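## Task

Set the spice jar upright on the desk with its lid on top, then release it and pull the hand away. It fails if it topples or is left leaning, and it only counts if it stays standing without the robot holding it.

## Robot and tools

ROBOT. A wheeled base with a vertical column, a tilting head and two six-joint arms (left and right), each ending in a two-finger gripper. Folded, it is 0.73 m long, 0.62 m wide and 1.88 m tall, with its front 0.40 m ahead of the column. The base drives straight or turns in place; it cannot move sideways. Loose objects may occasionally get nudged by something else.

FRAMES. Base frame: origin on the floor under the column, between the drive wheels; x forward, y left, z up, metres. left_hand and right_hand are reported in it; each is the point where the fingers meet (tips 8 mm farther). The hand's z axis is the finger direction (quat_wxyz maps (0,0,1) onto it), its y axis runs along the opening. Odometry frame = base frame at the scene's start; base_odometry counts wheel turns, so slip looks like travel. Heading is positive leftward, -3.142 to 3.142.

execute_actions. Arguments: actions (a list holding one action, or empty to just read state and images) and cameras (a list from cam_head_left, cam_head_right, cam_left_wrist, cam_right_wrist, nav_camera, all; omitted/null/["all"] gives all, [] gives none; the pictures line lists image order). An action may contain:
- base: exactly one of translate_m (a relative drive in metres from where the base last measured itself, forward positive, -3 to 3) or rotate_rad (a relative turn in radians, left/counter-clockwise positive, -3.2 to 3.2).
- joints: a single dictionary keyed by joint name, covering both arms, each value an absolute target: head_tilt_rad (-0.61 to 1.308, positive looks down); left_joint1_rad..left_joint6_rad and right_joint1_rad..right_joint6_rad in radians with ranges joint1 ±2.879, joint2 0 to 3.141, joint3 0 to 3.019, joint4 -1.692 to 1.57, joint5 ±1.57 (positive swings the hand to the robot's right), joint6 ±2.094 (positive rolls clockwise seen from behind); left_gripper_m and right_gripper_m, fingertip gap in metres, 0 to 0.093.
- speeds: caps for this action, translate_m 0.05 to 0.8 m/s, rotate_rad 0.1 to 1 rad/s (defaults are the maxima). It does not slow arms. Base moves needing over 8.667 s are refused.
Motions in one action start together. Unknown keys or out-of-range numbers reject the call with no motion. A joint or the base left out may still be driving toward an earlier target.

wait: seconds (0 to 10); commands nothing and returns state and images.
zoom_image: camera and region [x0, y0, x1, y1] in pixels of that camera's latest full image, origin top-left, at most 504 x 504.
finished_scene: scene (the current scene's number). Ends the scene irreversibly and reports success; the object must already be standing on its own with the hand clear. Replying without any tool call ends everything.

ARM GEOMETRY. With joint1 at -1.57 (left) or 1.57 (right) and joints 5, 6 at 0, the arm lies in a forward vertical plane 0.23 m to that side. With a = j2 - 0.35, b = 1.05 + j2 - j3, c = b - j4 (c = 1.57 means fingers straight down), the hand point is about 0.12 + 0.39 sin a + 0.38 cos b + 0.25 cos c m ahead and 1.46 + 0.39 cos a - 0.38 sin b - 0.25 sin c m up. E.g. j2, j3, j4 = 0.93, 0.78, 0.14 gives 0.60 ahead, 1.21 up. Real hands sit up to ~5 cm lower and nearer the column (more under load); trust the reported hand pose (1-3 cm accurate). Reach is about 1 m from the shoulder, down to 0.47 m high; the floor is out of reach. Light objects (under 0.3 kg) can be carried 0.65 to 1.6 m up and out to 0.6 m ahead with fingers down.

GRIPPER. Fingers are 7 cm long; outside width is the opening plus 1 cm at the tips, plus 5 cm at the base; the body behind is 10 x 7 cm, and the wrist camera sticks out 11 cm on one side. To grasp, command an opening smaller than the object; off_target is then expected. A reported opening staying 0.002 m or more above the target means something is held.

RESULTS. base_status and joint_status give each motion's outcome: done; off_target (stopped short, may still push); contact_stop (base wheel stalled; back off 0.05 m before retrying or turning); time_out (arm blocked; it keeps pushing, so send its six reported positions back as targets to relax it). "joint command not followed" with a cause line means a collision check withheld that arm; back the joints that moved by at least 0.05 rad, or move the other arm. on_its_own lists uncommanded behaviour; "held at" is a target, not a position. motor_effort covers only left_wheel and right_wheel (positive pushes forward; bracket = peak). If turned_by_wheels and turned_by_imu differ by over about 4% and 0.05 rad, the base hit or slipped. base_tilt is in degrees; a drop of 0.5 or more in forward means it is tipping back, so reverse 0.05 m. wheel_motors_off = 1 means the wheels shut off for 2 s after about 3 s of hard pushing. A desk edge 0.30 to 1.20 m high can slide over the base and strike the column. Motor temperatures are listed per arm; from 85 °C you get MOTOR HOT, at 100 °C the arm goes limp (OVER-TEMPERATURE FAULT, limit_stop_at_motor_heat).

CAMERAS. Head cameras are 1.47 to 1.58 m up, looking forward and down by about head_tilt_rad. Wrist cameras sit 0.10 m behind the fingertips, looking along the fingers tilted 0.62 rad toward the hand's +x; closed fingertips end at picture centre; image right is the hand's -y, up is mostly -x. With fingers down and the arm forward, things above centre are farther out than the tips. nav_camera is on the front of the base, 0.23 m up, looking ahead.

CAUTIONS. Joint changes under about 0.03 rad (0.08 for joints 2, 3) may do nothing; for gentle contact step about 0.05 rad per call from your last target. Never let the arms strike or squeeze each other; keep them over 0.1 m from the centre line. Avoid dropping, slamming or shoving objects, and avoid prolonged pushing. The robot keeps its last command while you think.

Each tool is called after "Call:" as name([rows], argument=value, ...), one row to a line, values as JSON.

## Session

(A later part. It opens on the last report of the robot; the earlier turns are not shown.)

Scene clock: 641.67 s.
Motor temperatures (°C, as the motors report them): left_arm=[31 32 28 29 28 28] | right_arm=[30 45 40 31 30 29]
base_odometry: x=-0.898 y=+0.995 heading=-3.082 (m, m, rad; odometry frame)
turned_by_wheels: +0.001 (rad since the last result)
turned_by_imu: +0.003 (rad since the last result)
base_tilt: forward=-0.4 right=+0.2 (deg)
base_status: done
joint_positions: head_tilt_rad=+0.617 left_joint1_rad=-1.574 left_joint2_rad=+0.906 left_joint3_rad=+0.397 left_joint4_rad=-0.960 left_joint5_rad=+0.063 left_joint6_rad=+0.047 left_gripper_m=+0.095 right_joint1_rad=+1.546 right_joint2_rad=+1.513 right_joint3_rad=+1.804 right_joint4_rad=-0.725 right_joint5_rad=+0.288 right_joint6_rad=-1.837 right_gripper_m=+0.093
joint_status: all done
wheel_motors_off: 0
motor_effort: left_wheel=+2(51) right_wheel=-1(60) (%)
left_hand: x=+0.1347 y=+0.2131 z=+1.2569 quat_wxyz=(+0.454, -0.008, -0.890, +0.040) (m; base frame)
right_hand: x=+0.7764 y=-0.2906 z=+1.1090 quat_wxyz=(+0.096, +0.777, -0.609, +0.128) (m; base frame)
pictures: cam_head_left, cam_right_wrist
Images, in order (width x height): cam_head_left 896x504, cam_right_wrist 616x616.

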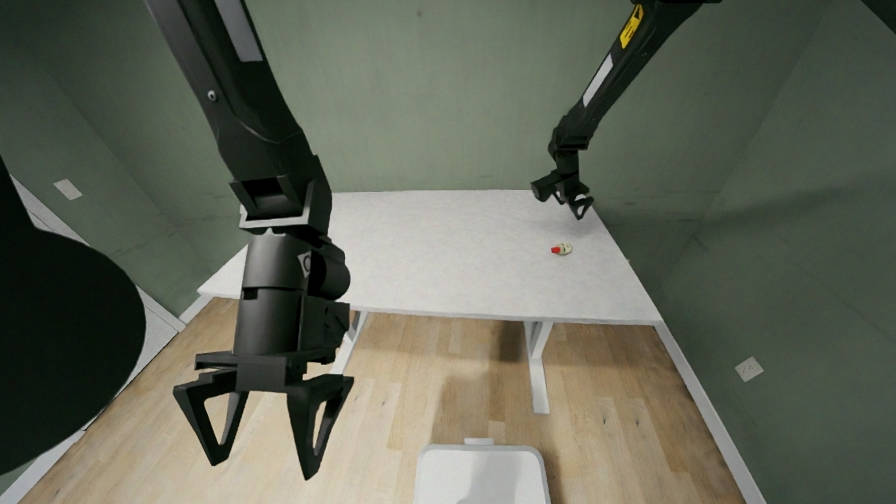

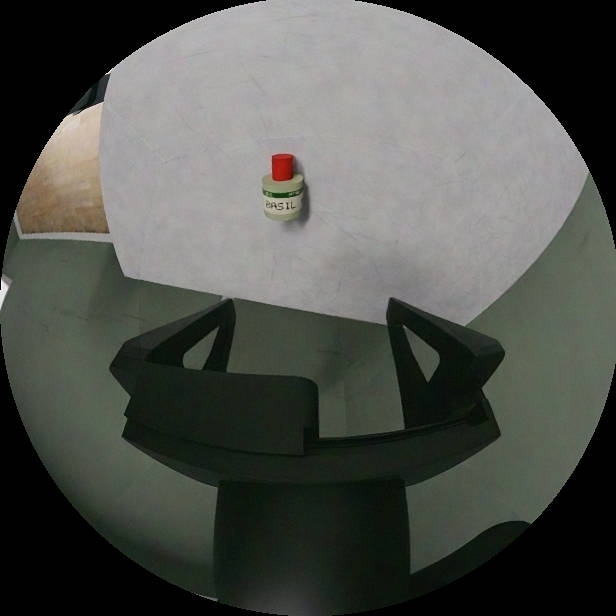

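Call:
execute_actions([
  {"joints": {"right_joint1_rad": 1.58, "right_joint2_rad": 1.63, "right_joint4_rad": -0.60, "right_joint5_rad": 0.34, "right_joint6_rad": -1.80}},
], cameras=["cam_head_left", "cam_right_wrist"])

Scene clock: 718.10 s.
Motor temperatures (°C, as the motors report them): left_arm=[31 32 28 29 28 28] | right_arm=[30 47 41 31 30 29]
base_odometry: x=-0.898 y=+0.995 heading=-3.082 (m, m, rad; odometry frame)
turned_by_wheels: +0.000 (rad since the last result)
turned_by_imu: +0.001 (rad since the last result)
base_tilt: forward=-0.3 right=+0.2 (deg)
base_status: not commanded
joint_positions: head_tilt_rad=+0.617 left_joint1_rad=-1.574 left_joint2_rad=+0.906 left_joint3_rad=+0.397 left_joint4_rad=-0.960 left_joint5_rad=+0.063 left_joint6_rad=+0.047 left_gripper_m=+0.095 right_joint1_rad=+1.581 right_joint2_rad=+1.644 right_joint3_rad=+1.806 right_joint4_rad=-0.606 right_joint5_rad=+0.336 right_joint6_rad=-1.807 right_gripper_m=+0.093
joint_status: all done
wheel_motors_off: 0
motor_effort: left_wheel=+3(0) right_wheel=-2(2) (%)
left_hand: x=+0.1347 y=+0.2131 z=+1.2569 quat_wxyz=(+0.454, -0.008, -0.890, +0.040) (m; base frame)
right_hand: x=+0.7551 y=-0.2752 z=+1.0281 quat_wxyz=(+0.104, +0.772, -0.613, +0.132) (m; base frame)
pictures: cam_head_left, cam_right_wrist
Images, in order (width x height): cam_head_left 896x504, cam_right_wrist 616x616.

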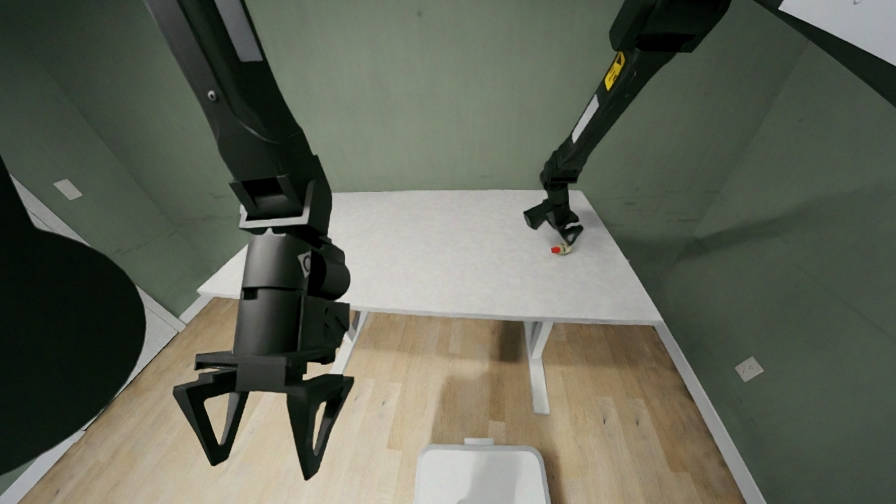

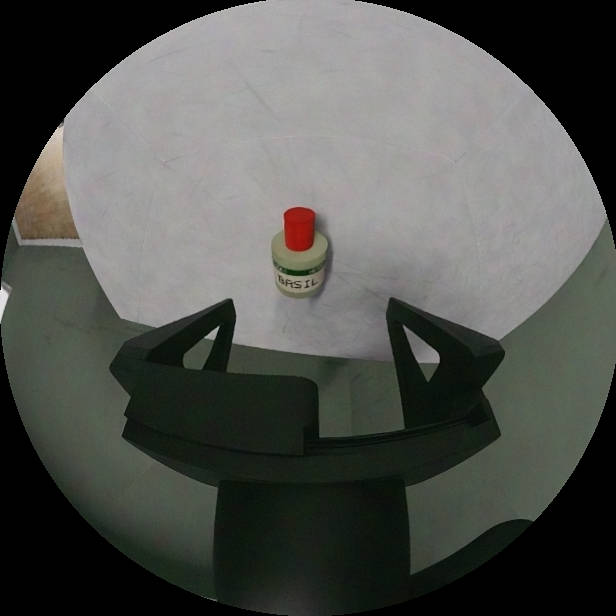

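Call:
zoom_image(camera="cam_right_wrist", region=[220, 180, 400, 360])

Region (220, 180, 400, 360) of cam_right_wrist's 616x616 image, scaled by 2.800, with more detail than that image has.

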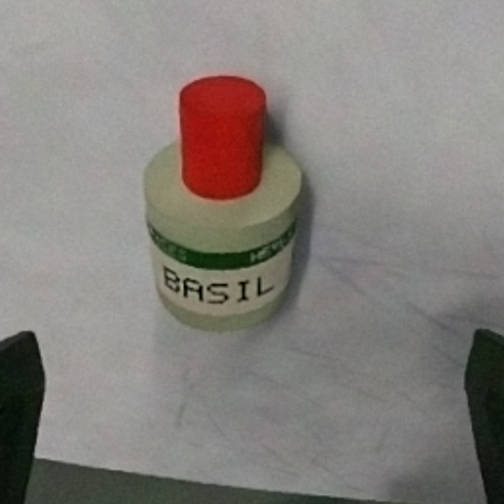

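Call:
execute_actions([
  {"joints": {"right_joint2_rad": 1.715, "right_joint3_rad": 1.895, "right_joint4_rad": -0.555}},
], cameras=["cam_head_left", "cam_right_wrist"])

Scene clock: 772.50 s.
Motor temperatures (°C, as the motors report them): left_arm=[31 32 28 29 28 28] | right_arm=[30 49 40 31 30 30]
base_odometry: x=-0.898 y=+0.995 heading=-3.082 (m, m, rad; odometry frame)
turned_by_wheels: +0.000 (rad since the last result)
turned_by_imu: +0.001 (rad since the last result)
base_tilt: forward=-0.3 right=+0.2 (deg)
base_status: not commanded
joint_positions: head_tilt_rad=+0.617 left_joint1_rad=-1.574 left_joint2_rad=+0.906 left_joint3_rad=+0.397 left_joint4_rad=-0.960 left_joint5_rad=+0.063 left_joint6_rad=+0.047 left_gripper_m=+0.095 right_joint1_rad=+1.581 right_joint2_rad=+1.706 right_joint3_rad=+1.868 right_joint4_rad=-0.560 right_joint5_rad=+0.336 right_joint6_rad=-1.807 right_gripper_m=+0.093
joint_status: all done
wheel_motors_off: 0
motor_effort: left_wheel=+4(2) right_wheel=-2(2) (%)
left_hand: x=+0.1347 y=+0.2131 z=+1.2569 quat_wxyz=(+0.454, -0.008, -0.890, +0.040) (m; base frame)
right_hand: x=+0.7718 y=-0.2749 z=+1.0062 quat_wxyz=(+0.089, +0.768, -0.616, +0.150) (m; base frame)
pictures: cam_head_left, cam_right_wrist
Images, in order (width x height): cam_head_left 896x504, cam_right_wrist 616x616.

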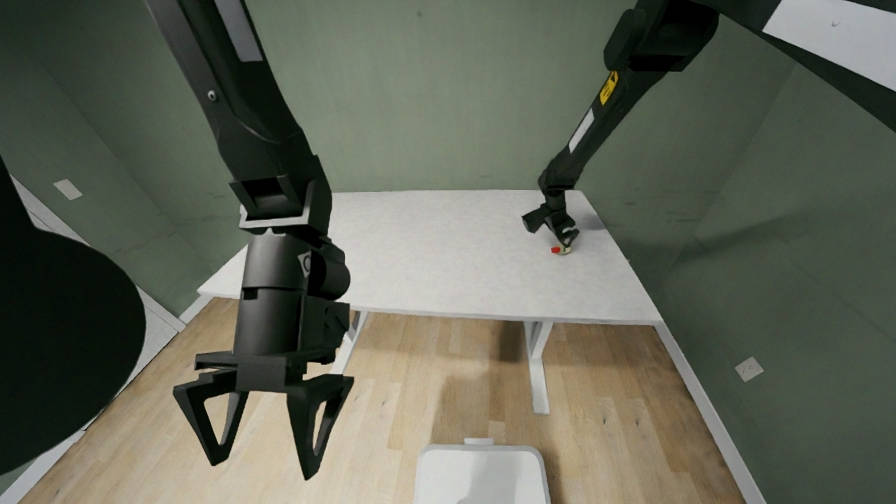

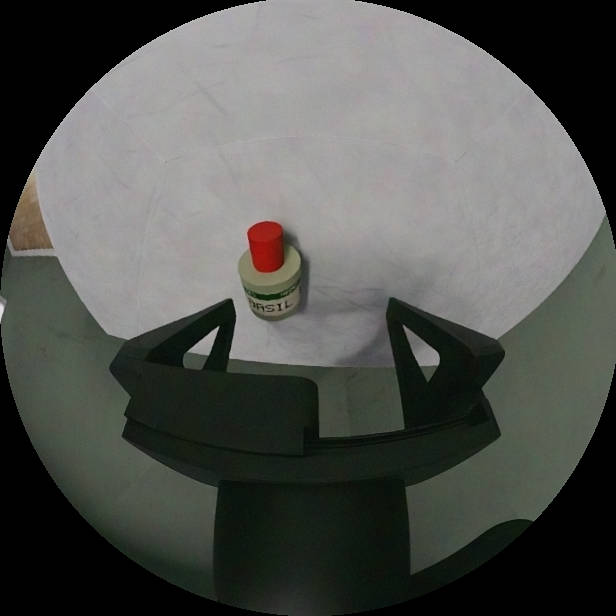

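Call:
execute_actions([
  {"joints": {"right_joint2_rad": 1.757}},
], cameras=["cam_head_left", "cam_right_wrist"])

Scene clock: 789.00 s.
Motor temperatures (°C, as the motors report them): left_arm=[31 32 28 29 28 28] | right_arm=[30 49 41 31 30 30]
base_odometry: x=-0.898 y=+0.995 heading=-3.082 (m, m, rad; odometry frame)
turned_by_wheels: +0.000 (rad since the last result)
turned_by_imu: +0.001 (rad since the last result)
base_tilt: forward=-0.4 right=+0.2 (deg)
base_status: not commanded
joint_positions: head_tilt_rad=+0.617 left_joint1_rad=-1.574 left_joint2_rad=+0.906 left_joint3_rad=+0.397 left_joint4_rad=-0.960 left_joint5_rad=+0.063 left_joint6_rad=+0.047 left_gripper_m=+0.095 right_joint1_rad=+1.581 right_joint2_rad=+1.753 right_joint3_rad=+1.868 right_joint4_rad=-0.560 right_joint5_rad=+0.336 right_joint6_rad=-1.807 right_gripper_m=+0.093
joint_status: all done
wheel_motors_off: 0
motor_effort: left_wheel=+3(2) right_wheel=-3(3) (%)
left_hand: x=+0.1347 y=+0.2131 z=+1.2569 quat_wxyz=(+0.454, -0.008, -0.890, +0.040) (m; base frame)
right_hand: x=+0.7500 y=-0.2748 z=+0.9764 quat_wxyz=(+0.104, +0.772, -0.614, +0.132) (m; base frame)
pictures: cam_head_left, cam_right_wrist
Images, in order (width x height): cam_head_left 896x504, cam_right_wrist 616x616.

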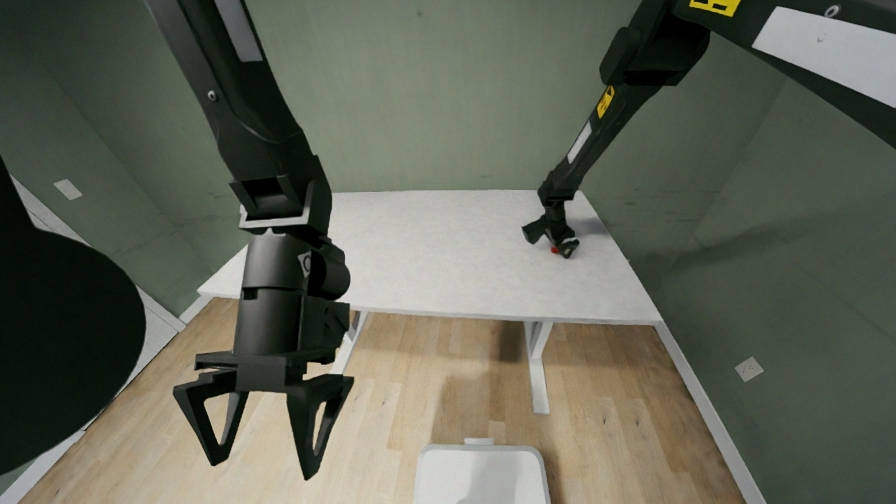

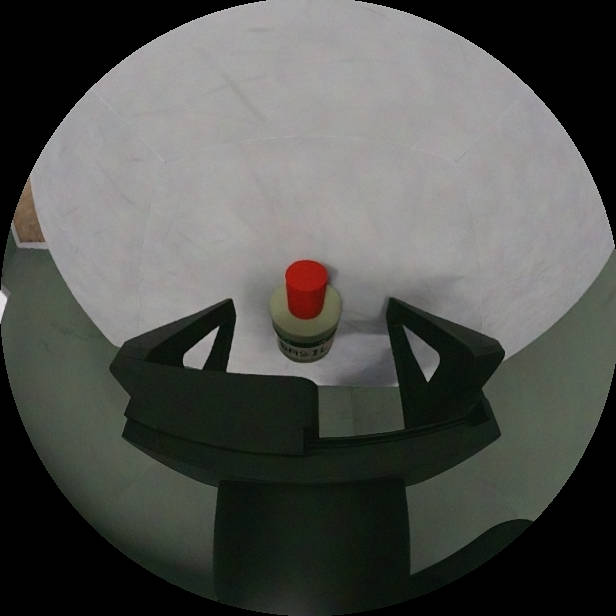

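Call:
zoom_image(camera="cam_right_wrist", region=[210, 230, 410, 430])

Call:
zoom_image(camera="cam_head_left", region=[500, 190, 640, 295])

Region (210, 230, 410, 430) of cam_right_wrist's 616x616 image, scaled by 2.520, with more detail than that image has.

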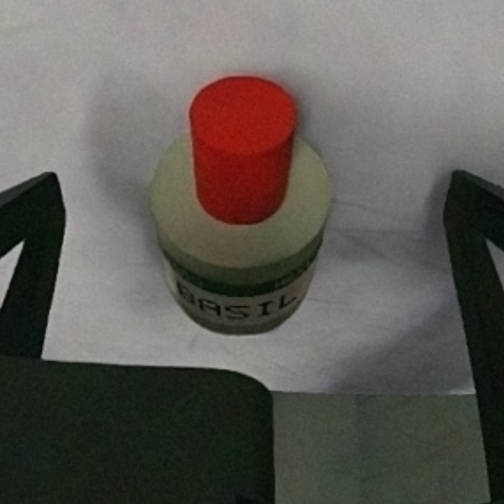

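Region (500, 190, 640, 295) of cam_head_left's 896x504 image, scaled by 3.600, with more detail than that image has; it fills the top 378 rows of this view, and the rest is white.

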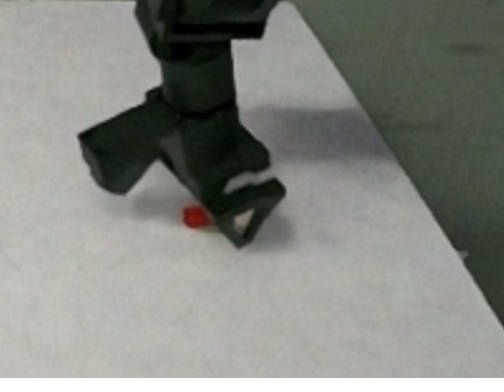

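Call:
execute_actions([
  {"joints": {"right_gripper_m": 0.028}},
], cameras=["cam_head_left", "cam_right_wrist"])

Scene clock: 816.37 s.
Motor temperatures (°C, as the motors report them): left_arm=[31 32 28 29 28 28] | right_arm=[30 49 40 31 31 30]
base_odometry: x=-0.898 y=+0.995 heading=-3.082 (m, m, rad; odometry frame)
turned_by_wheels: +0.000 (rad since the last result)
turned_by_imu: +0.001 (rad since the last result)
base_tilt: forward=-0.3 right=+0.2 (deg)
base_status: not commanded
joint_positions: head_tilt_rad=+0.617 left_joint1_rad=-1.574 left_joint2_rad=+0.906 left_joint3_rad=+0.397 left_joint4_rad=-0.960 left_joint5_rad=+0.063 left_joint6_rad=+0.047 left_gripper_m=+0.095 right_joint1_rad=+1.581 right_joint2_rad=+1.753 right_joint3_rad=+1.868 right_joint4_rad=-0.560 right_joint5_rad=+0.337 right_joint6_rad=-1.807 right_gripper_m=+0.037
joint_status: right_gripper_m off_target (ended at +0.037, target +0.028)
wheel_motors_off: 0
motor_effort: left_wheel=+2(3) right_wheel=-3(2) (%)
left_hand: x=+0.1347 y=+0.2131 z=+1.2569 quat_wxyz=(+0.454, -0.008, -0.890, +0.040) (m; base frame)
right_hand: x=+0.7500 y=-0.2748 z=+0.9764 quat_wxyz=(+0.104, +0.772, -0.614, +0.132) (m; base frame)
pictures: cam_head_left, cam_right_wrist
Images, in order (width x height): cam_head_left 896x504, cam_right_wrist 616x616.

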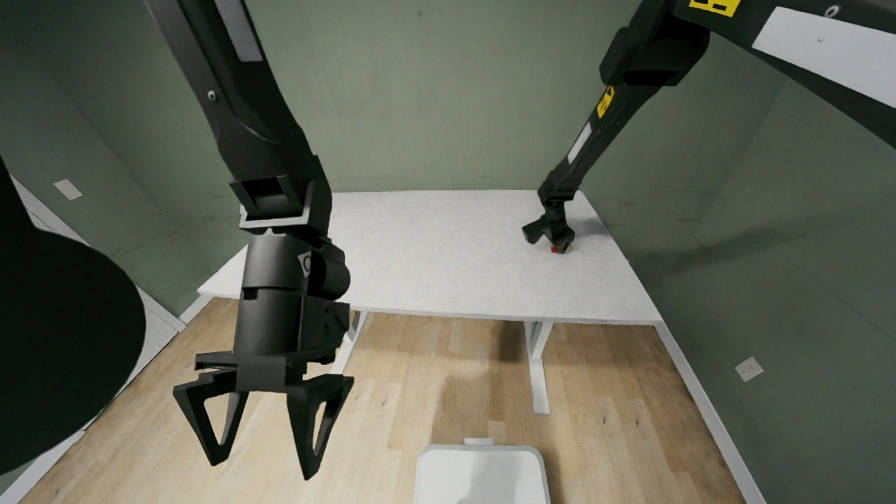

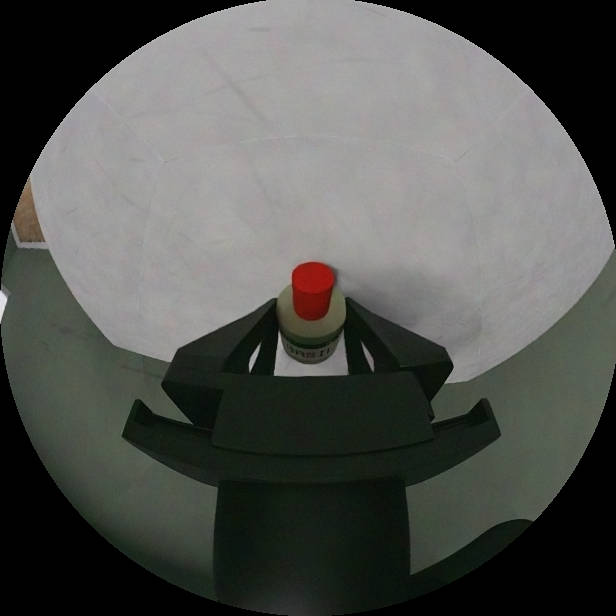

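Call:
execute_actions([
  {"joints": {"right_joint2_rad": 1.63}},
], cameras=["cam_head_left", "cam_right_wrist"])

Scene clock: 872.57 s.
Motor temperatures (°C, as the motors report them): left_arm=[31 32 28 29 28 28] | right_arm=[30 50 41 31 31 30]
base_odometry: x=-0.898 y=+0.995 heading=-3.082 (m, m, rad; odometry frame)
turned_by_wheels: +0.000 (rad since the last result)
turned_by_imu: +0.001 (rad since the last result)
base_tilt: forward=-0.2 right=+0.2 (deg)
base_status: not commanded
joint_positions: head_tilt_rad=+0.617 left_joint1_rad=-1.574 left_joint2_rad=+0.906 left_joint3_rad=+0.397 left_joint4_rad=-0.960 left_joint5_rad=+0.063 left_joint6_rad=+0.047 left_gripper_m=+0.095 right_joint1_rad=+1.581 right_joint2_rad=+1.618 right_joint3_rad=+1.868 right_joint4_rad=-0.560 right_joint5_rad=+0.337 right_joint6_rad=-1.807 right_gripper_m=+0.037
joint_status: all done
wheel_motors_off: 0
motor_effort: left_wheel=+1(1) right_wheel=-2(3) (%)
left_hand: x=+0.1347 y=+0.2131 z=+1.2569 quat_wxyz=(+0.454, -0.008, -0.890, +0.040) (m; base frame)
right_hand: x=+0.8087 y=-0.2753 z=+1.0647 quat_wxyz=(+0.062, +0.761, -0.620, +0.183) (m; base frame)
pictures: cam_head_left, cam_right_wrist
Images, in order (width x height): cam_head_left 896x504, cam_right_wrist 616x616.

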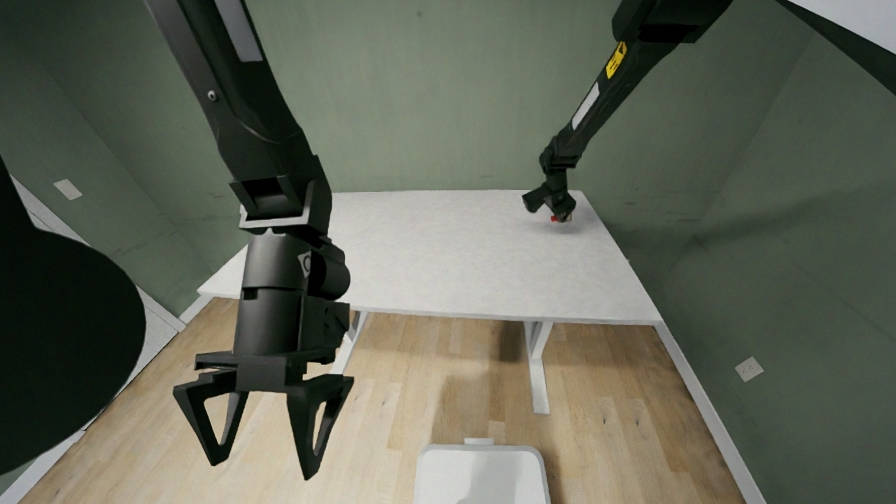

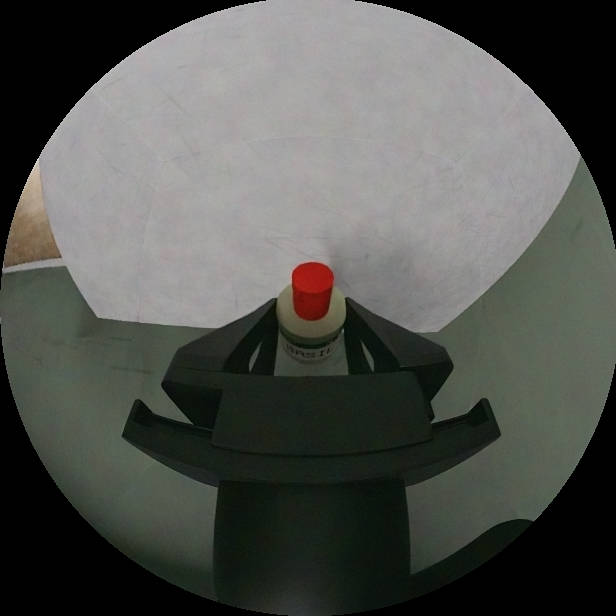

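Call:
execute_actions([
  {"joints": {"right_joint2_rad": 1.50, "right_joint3_rad": 1.535, "right_joint4_rad": 1.14, "right_joint5_rad": 0.0, "right_joint6_rad": 0.0}},
], cameras=["cam_head_left", "cam_right_wrist"])

Scene clock: 941.03 s.
Motor temperatures (°C, as the motors report them): left_arm=[31 32 28 29 28 28] | right_arm=[30 51 42 31 31 30]
base_odometry: x=-0.898 y=+0.995 heading=-3.082 (m, m, rad; odometry frame)
turned_by_wheels: +0.000 (rad since the last result)
turned_by_imu: +0.001 (rad since the last result)
base_tilt: forward=-0.3 right=+0.2 (deg)
base_status: not commanded
joint_positions: head_tilt_rad=+0.617 left_joint1_rad=-1.574 left_joint2_rad=+0.906 left_joint3_rad=+0.397 left_joint4_rad=-0.960 left_joint5_rad=+0.063 left_joint6_rad=+0.047 left_gripper_m=+0.095 right_joint1_rad=+1.581 right_joint2_rad=+1.510 right_joint3_rad=+1.526 right_joint4_rad=+1.124 right_joint5_rad=+0.003 right_joint6_rad=-0.007 right_gripper_m=+0.037
joint_status: all done
wheel_motors_off: 0
motor_effort: left_wheel=+1(3) right_wheel=-3(3) (%)
left_hand: x=+0.1347 y=+0.2131 z=+1.2569 quat_wxyz=(+0.454, -0.008, -0.890, +0.040) (m; base frame)
right_hand: x=+0.9185 y=-0.2206 z=+1.3030 quat_wxyz=(-0.739, +0.000, -0.674, -0.001) (m; base frame)
pictures: cam_head_left, cam_right_wrist
Images, in order (width x height): cam_head_left 896x504, cam_right_wrist 616x616.

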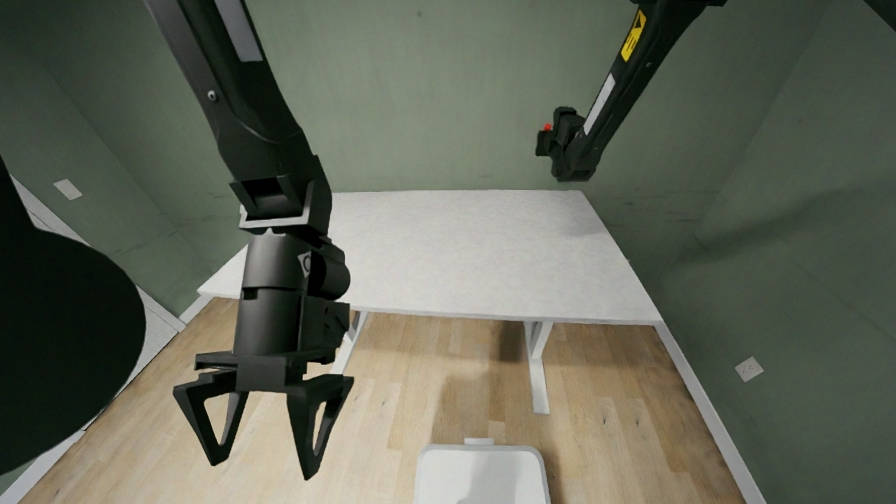

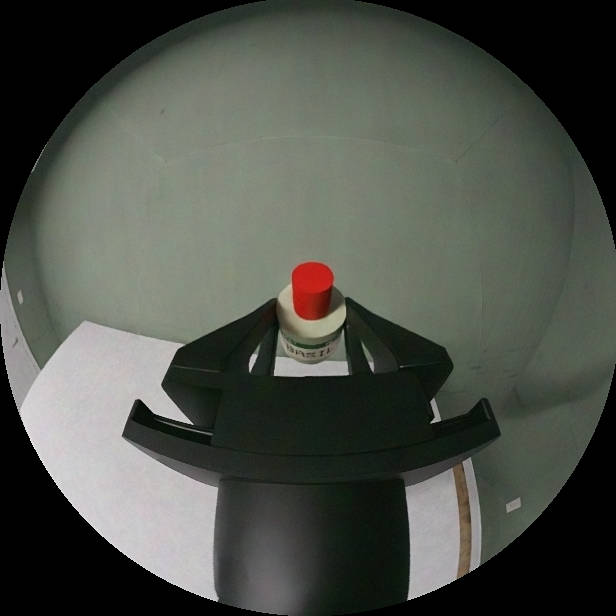

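Call:
execute_actions([
  {"joints": {"right_joint2_rad": 1.88}},
], cameras=["cam_head_left", "cam_right_wrist"])

Scene clock: 959.87 s.
Motor temperatures (°C, as the motors report them): left_arm=[31 32 28 29 28 28] | right_arm=[30 52 41 31 30 30]
base_odometry: x=-0.898 y=+0.995 heading=-3.082 (m, m, rad; odometry frame)
turned_by_wheels: +0.000 (rad since the last result)
turned_by_imu: +0.001 (rad since the last result)
base_tilt: forward=-0.3 right=+0.2 (deg)
base_status: not commanded
joint_positions: head_tilt_rad=+0.617 left_joint1_rad=-1.574 left_joint2_rad=+0.906 left_joint3_rad=+0.396 left_joint4_rad=-0.960 left_joint5_rad=+0.063 left_joint6_rad=+0.047 left_gripper_m=+0.095 right_joint1_rad=+1.581 right_joint2_rad=+1.878 right_joint3_rad=+1.520 right_joint4_rad=+1.145 right_joint5_rad=+0.003 right_joint6_rad=-0.007 right_gripper_m=+0.037
joint_status: all done
wheel_motors_off: 0
motor_effort: left_wheel=+2(6) right_wheel=-2(3) (%)
left_hand: x=+0.1343 y=+0.2131 z=+1.2571 quat_wxyz=(+0.455, -0.008, -0.890, +0.040) (m; base frame)
right_hand: x=+0.8093 y=-0.2187 z=+1.0313 quat_wxyz=(-0.610, +0.001, -0.793, -0.002) (m; base frame)
pictures: cam_head_left, cam_right_wrist
Images, in order (width x height): cam_head_left 896x504, cam_right_wrist 616x616.

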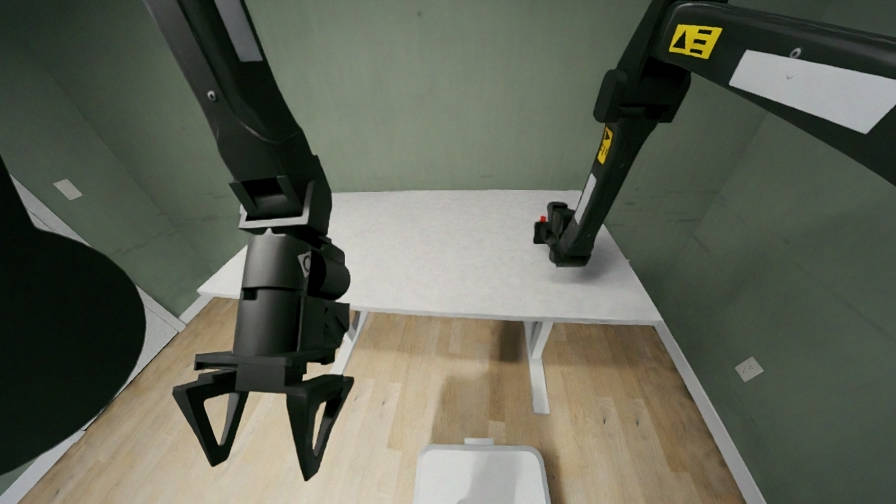

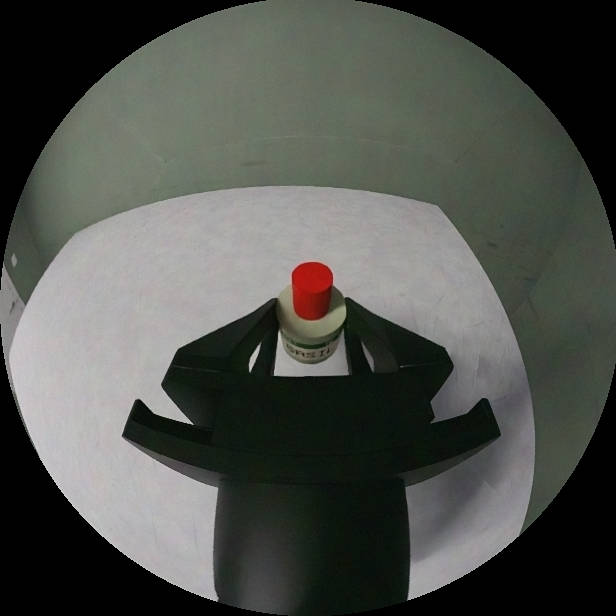

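Call:
execute_actions([
  {"joints": {"right_joint2_rad": 1.928}},
], cameras=["cam_head_left", "cam_right_wrist"])

Scene clock: 977.87 s.
Motor temperatures (°C, as the motors report them): left_arm=[31 32 28 29 28 28] | right_arm=[30 51 39 31 30 30]
base_odometry: x=-0.898 y=+0.995 heading=-3.082 (m, m, rad; odometry frame)
turned_by_wheels: +0.000 (rad since the last result)
turned_by_imu: +0.001 (rad since the last result)
base_tilt: forward=-0.3 right=+0.2 (deg)
base_status: not commanded
joint_positions: head_tilt_rad=+0.617 left_joint1_rad=-1.574 left_joint2_rad=+0.906 left_joint3_rad=+0.396 left_joint4_rad=-0.960 left_joint5_rad=+0.063 left_joint6_rad=+0.047 left_gripper_m=+0.095 right_joint1_rad=+1.581 right_joint2_rad=+1.929 right_joint3_rad=+1.520 right_joint4_rad=+1.145 right_joint5_rad=+0.003 right_joint6_rad=-0.007 right_gripper_m=+0.037
joint_status: all done
wheel_motors_off: 0
motor_effort: left_wheel=+2(3) right_wheel=-2(2) (%)
left_hand: x=+0.1343 y=+0.2131 z=+1.2571 quat_wxyz=(+0.455, -0.008, -0.890, +0.040) (m; base frame)
right_hand: x=+0.7865 y=-0.2185 z=+0.9966 quat_wxyz=(-0.589, +0.001, -0.808, -0.002) (m; base frame)
pictures: cam_head_left, cam_right_wrist
Images, in order (width x height): cam_head_left 896x504, cam_right_wrist 616x616.

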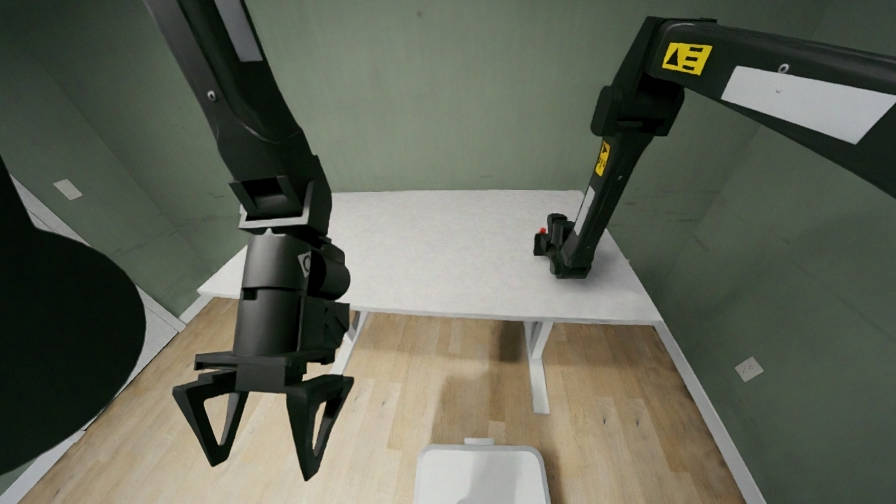

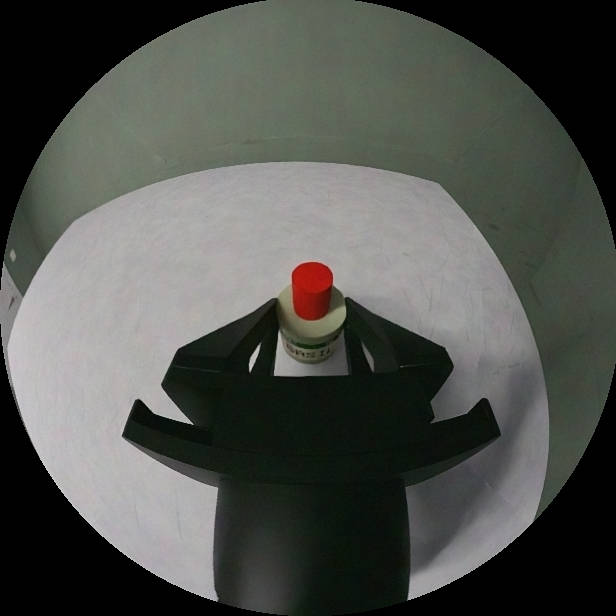

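Call:
execute_actions([
  {"joints": {"right_joint2_rad": 1.95}},
], cameras=["cam_head_left", "cam_right_wrist"])

Scene clock: 985.63 s.
Motor temperatures (°C, as the motors report them): left_arm=[31 32 28 29 28 28] | right_arm=[30 50 39 31 30 30]
base_odometry: x=-0.898 y=+0.995 heading=-3.082 (m, m, rad; odometry frame)
turned_by_wheels: +0.000 (rad since the last result)
turned_by_imu: +0.001 (rad since the last result)
base_tilt: forward=-0.3 right=+0.1 (deg)
base_status: not commanded
joint_positions: head_tilt_rad=+0.617 left_joint1_rad=-1.574 left_joint2_rad=+0.906 left_joint3_rad=+0.396 left_joint4_rad=-0.960 left_joint5_rad=+0.063 left_joint6_rad=+0.047 left_gripper_m=+0.095 right_joint1_rad=+1.581 right_joint2_rad=+1.938 right_joint3_rad=+1.520 right_joint4_rad=+1.145 right_joint5_rad=+0.003 right_joint6_rad=-0.007 right_gripper_m=+0.037
joint_status: all done
wheel_motors_off: 0
motor_effort: left_wheel=+3(1) right_wheel=-2(2) (%)
left_hand: x=+0.1343 y=+0.2131 z=+1.2571 quat_wxyz=(+0.455, -0.008, -0.890, +0.040) (m; base frame)
right_hand: x=+0.7824 y=-0.2185 z=+0.9908 quat_wxyz=(-0.585, +0.001, -0.811, -0.002) (m; base frame)
pictures: cam_head_left, cam_right_wrist
Images, in order (width x height): cam_head_left 896x504, cam_right_wrist 616x616.

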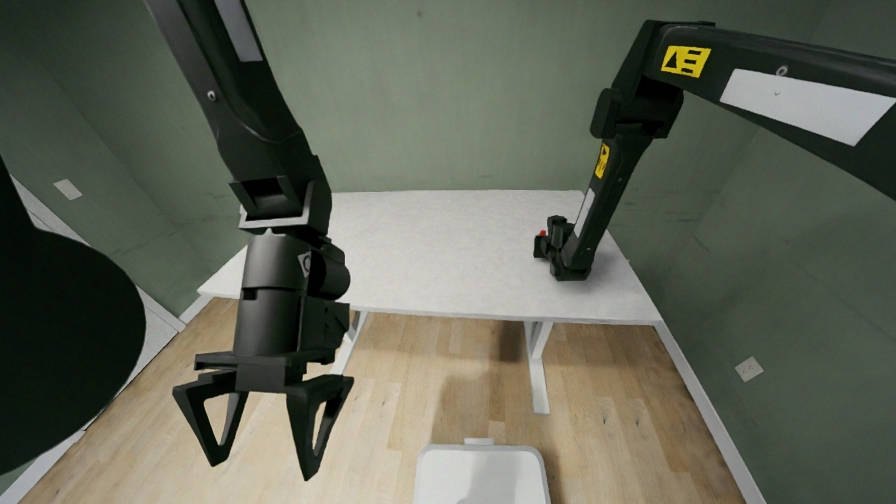

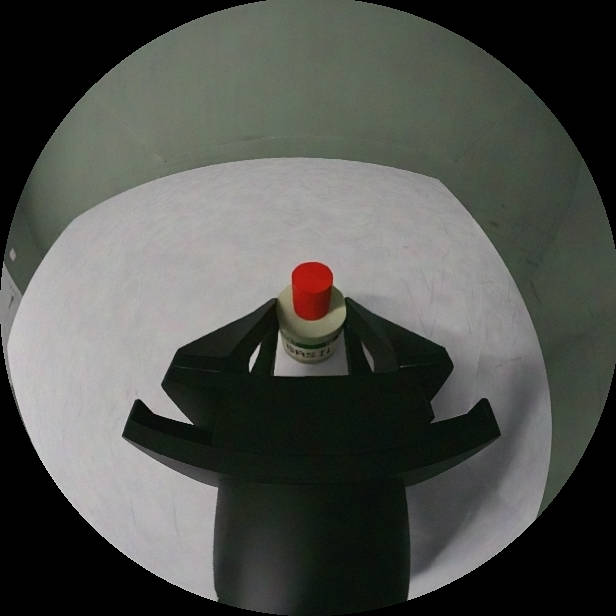

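Call:
execute_actions([
  {"joints": {"right_joint2_rad": 1.94, "right_gripper_m": 0.09}},
], cameras=["cam_head_left", "cam_right_wrist"])

Scene clock: 1007.03 s.
Motor temperatures (°C, as the motors report them): left_arm=[31 32 28 29 28 28] | right_arm=[30 50 39 31 30 30]
base_odometry: x=-0.898 y=+0.995 heading=-3.082 (m, m, rad; odometry frame)
turned_by_wheels: +0.000 (rad since the last result)
turned_by_imu: +0.001 (rad since the last result)
base_tilt: forward=-0.2 right=+0.2 (deg)
base_status: not commanded
joint_positions: head_tilt_rad=+0.617 left_joint1_rad=-1.574 left_joint2_rad=+0.906 left_joint3_rad=+0.396 left_joint4_rad=-0.960 left_joint5_rad=+0.063 left_joint6_rad=+0.047 left_gripper_m=+0.095 right_joint1_rad=+1.581 right_joint2_rad=+1.938 right_joint3_rad=+1.520 right_joint4_rad=+1.145 right_joint5_rad=+0.003 right_joint6_rad=-0.007 right_gripper_m=+0.090
joint_status: all done
wheel_motors_off: 0
motor_effort: left_wheel=+3(4) right_wheel=-2(2) (%)
left_hand: x=+0.1343 y=+0.2131 z=+1.2571 quat_wxyz=(+0.455, -0.008, -0.890, +0.040) (m; base frame)
right_hand: x=+0.7824 y=-0.2185 z=+0.9908 quat_wxyz=(-0.585, +0.001, -0.811, -0.002) (m; base frame)
pictures: cam_head_left, cam_right_wrist
Images, in order (width x height): cam_head_left 896x504, cam_right_wrist 616x616.

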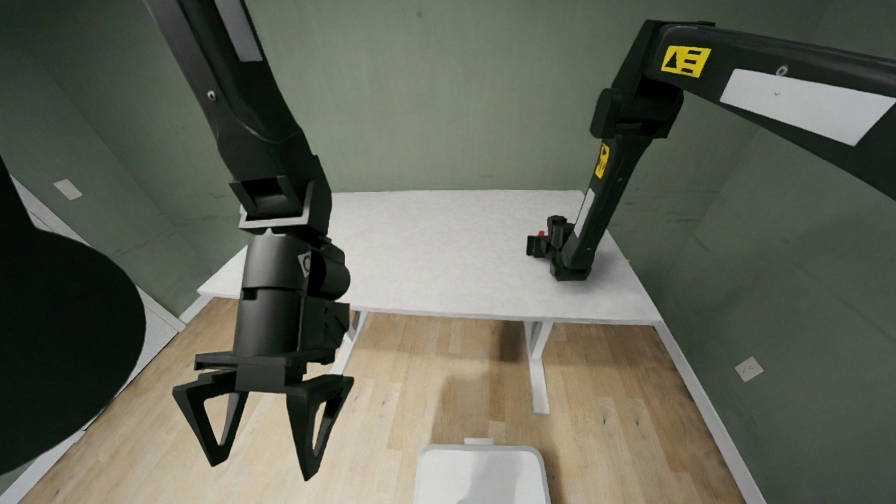

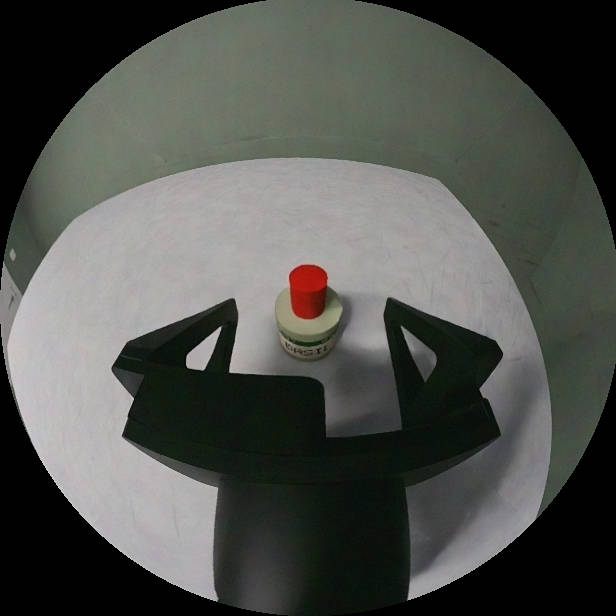

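Call:
execute_actions([
  {"base": {"translate_m": -0.4}},
], cameras=["cam_head_left", "cam_right_wrist", "cam_head_right"])

Scene clock: 1014.13 s.
Motor temperatures (°C, as the motors report them): left_arm=[31 32 28 29 28 28] | right_arm=[30 50 38 31 30 30]
base_odometry: x=-0.498 y=+1.019 heading=-3.081 (m, m, rad; odometry frame)
turned_by_wheels: +0.001 (rad since the last result)
turned_by_imu: +0.002 (rad since the last result)
base_tilt: forward=-0.3 right=+0.2 (deg)
base_status: done
joint_positions: head_tilt_rad=+0.617 left_joint1_rad=-1.574 left_joint2_rad=+0.906 left_joint3_rad=+0.391 left_joint4_rad=-0.960 left_joint5_rad=+0.063 left_joint6_rad=+0.047 left_gripper_m=+0.095 right_joint1_rad=+1.581 right_joint2_rad=+1.939 right_joint3_rad=+1.523 right_joint4_rad=+1.145 right_joint5_rad=+0.003 right_joint6_rad=-0.007 right_gripper_m=+0.090
joint_status: not commanded
wheel_motors_off: 0
motor_effort: left_wheel=+1(57) right_wheel=-2(36) (%)
left_hand: x=+0.1319 y=+0.2131 z=+1.2579 quat_wxyz=(+0.457, -0.008, -0.889, +0.040) (m; base frame)
right_hand: x=+0.7833 y=-0.2182 z=+0.9909 quat_wxyz=(-0.586, +0.001, -0.810, -0.002) (m; base frame)
pictures: cam_head_left, cam_head_right, cam_right_wrist
Images, in order (width x height): cam_head_left 896x504, cam_head_right 896x504, cam_right_wrist 616x616.

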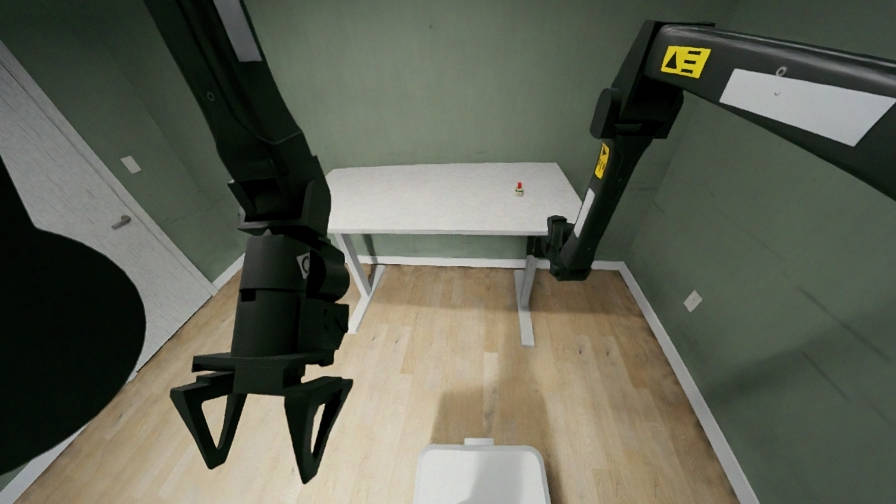

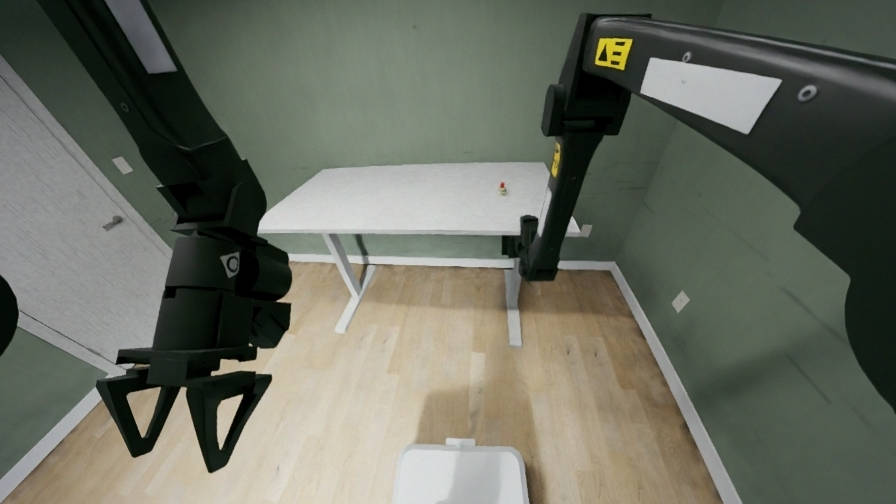

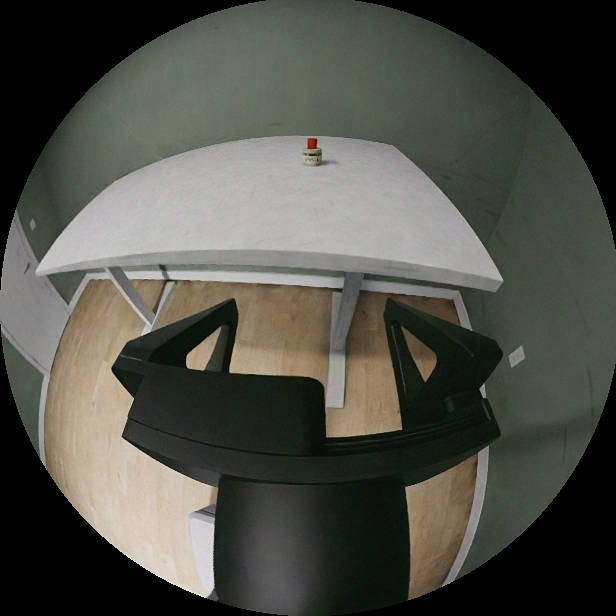

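The jar is standing with its cap up. I'll zoom in to check.

Call:
zoom_image(camera="cam_head_left", region=[480, 160, 560, 220])

Call:
zoom_image(camera="cam_right_wrist", region=[270, 120, 350, 200])

Region (480, 160, 560, 220) of cam_head_left's 896x504 image, scaled by 6.300, with more detail than that image has; it fills the top 378 rows of this view, and the rest is white.

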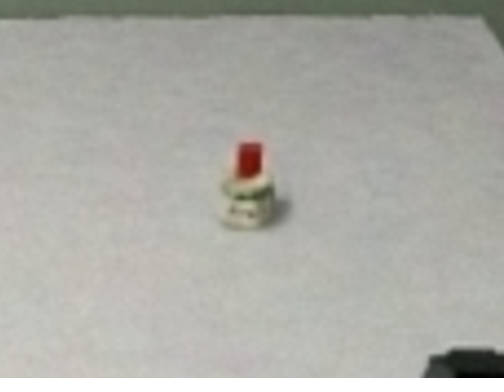

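Region (270, 120, 350, 200) of cam_right_wrist's 616x616 image, scaled by 6.300, with more detail than that image has.

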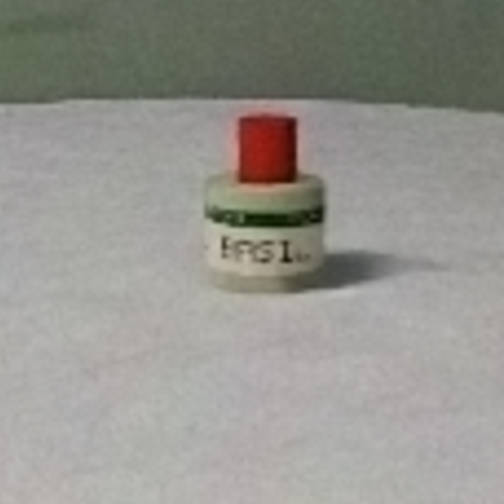

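Both views show the jar upright with its cap up, and the robot has backed clear of the desk.

Call:
finished_scene(scene=2)

The scene is finished: the task was done.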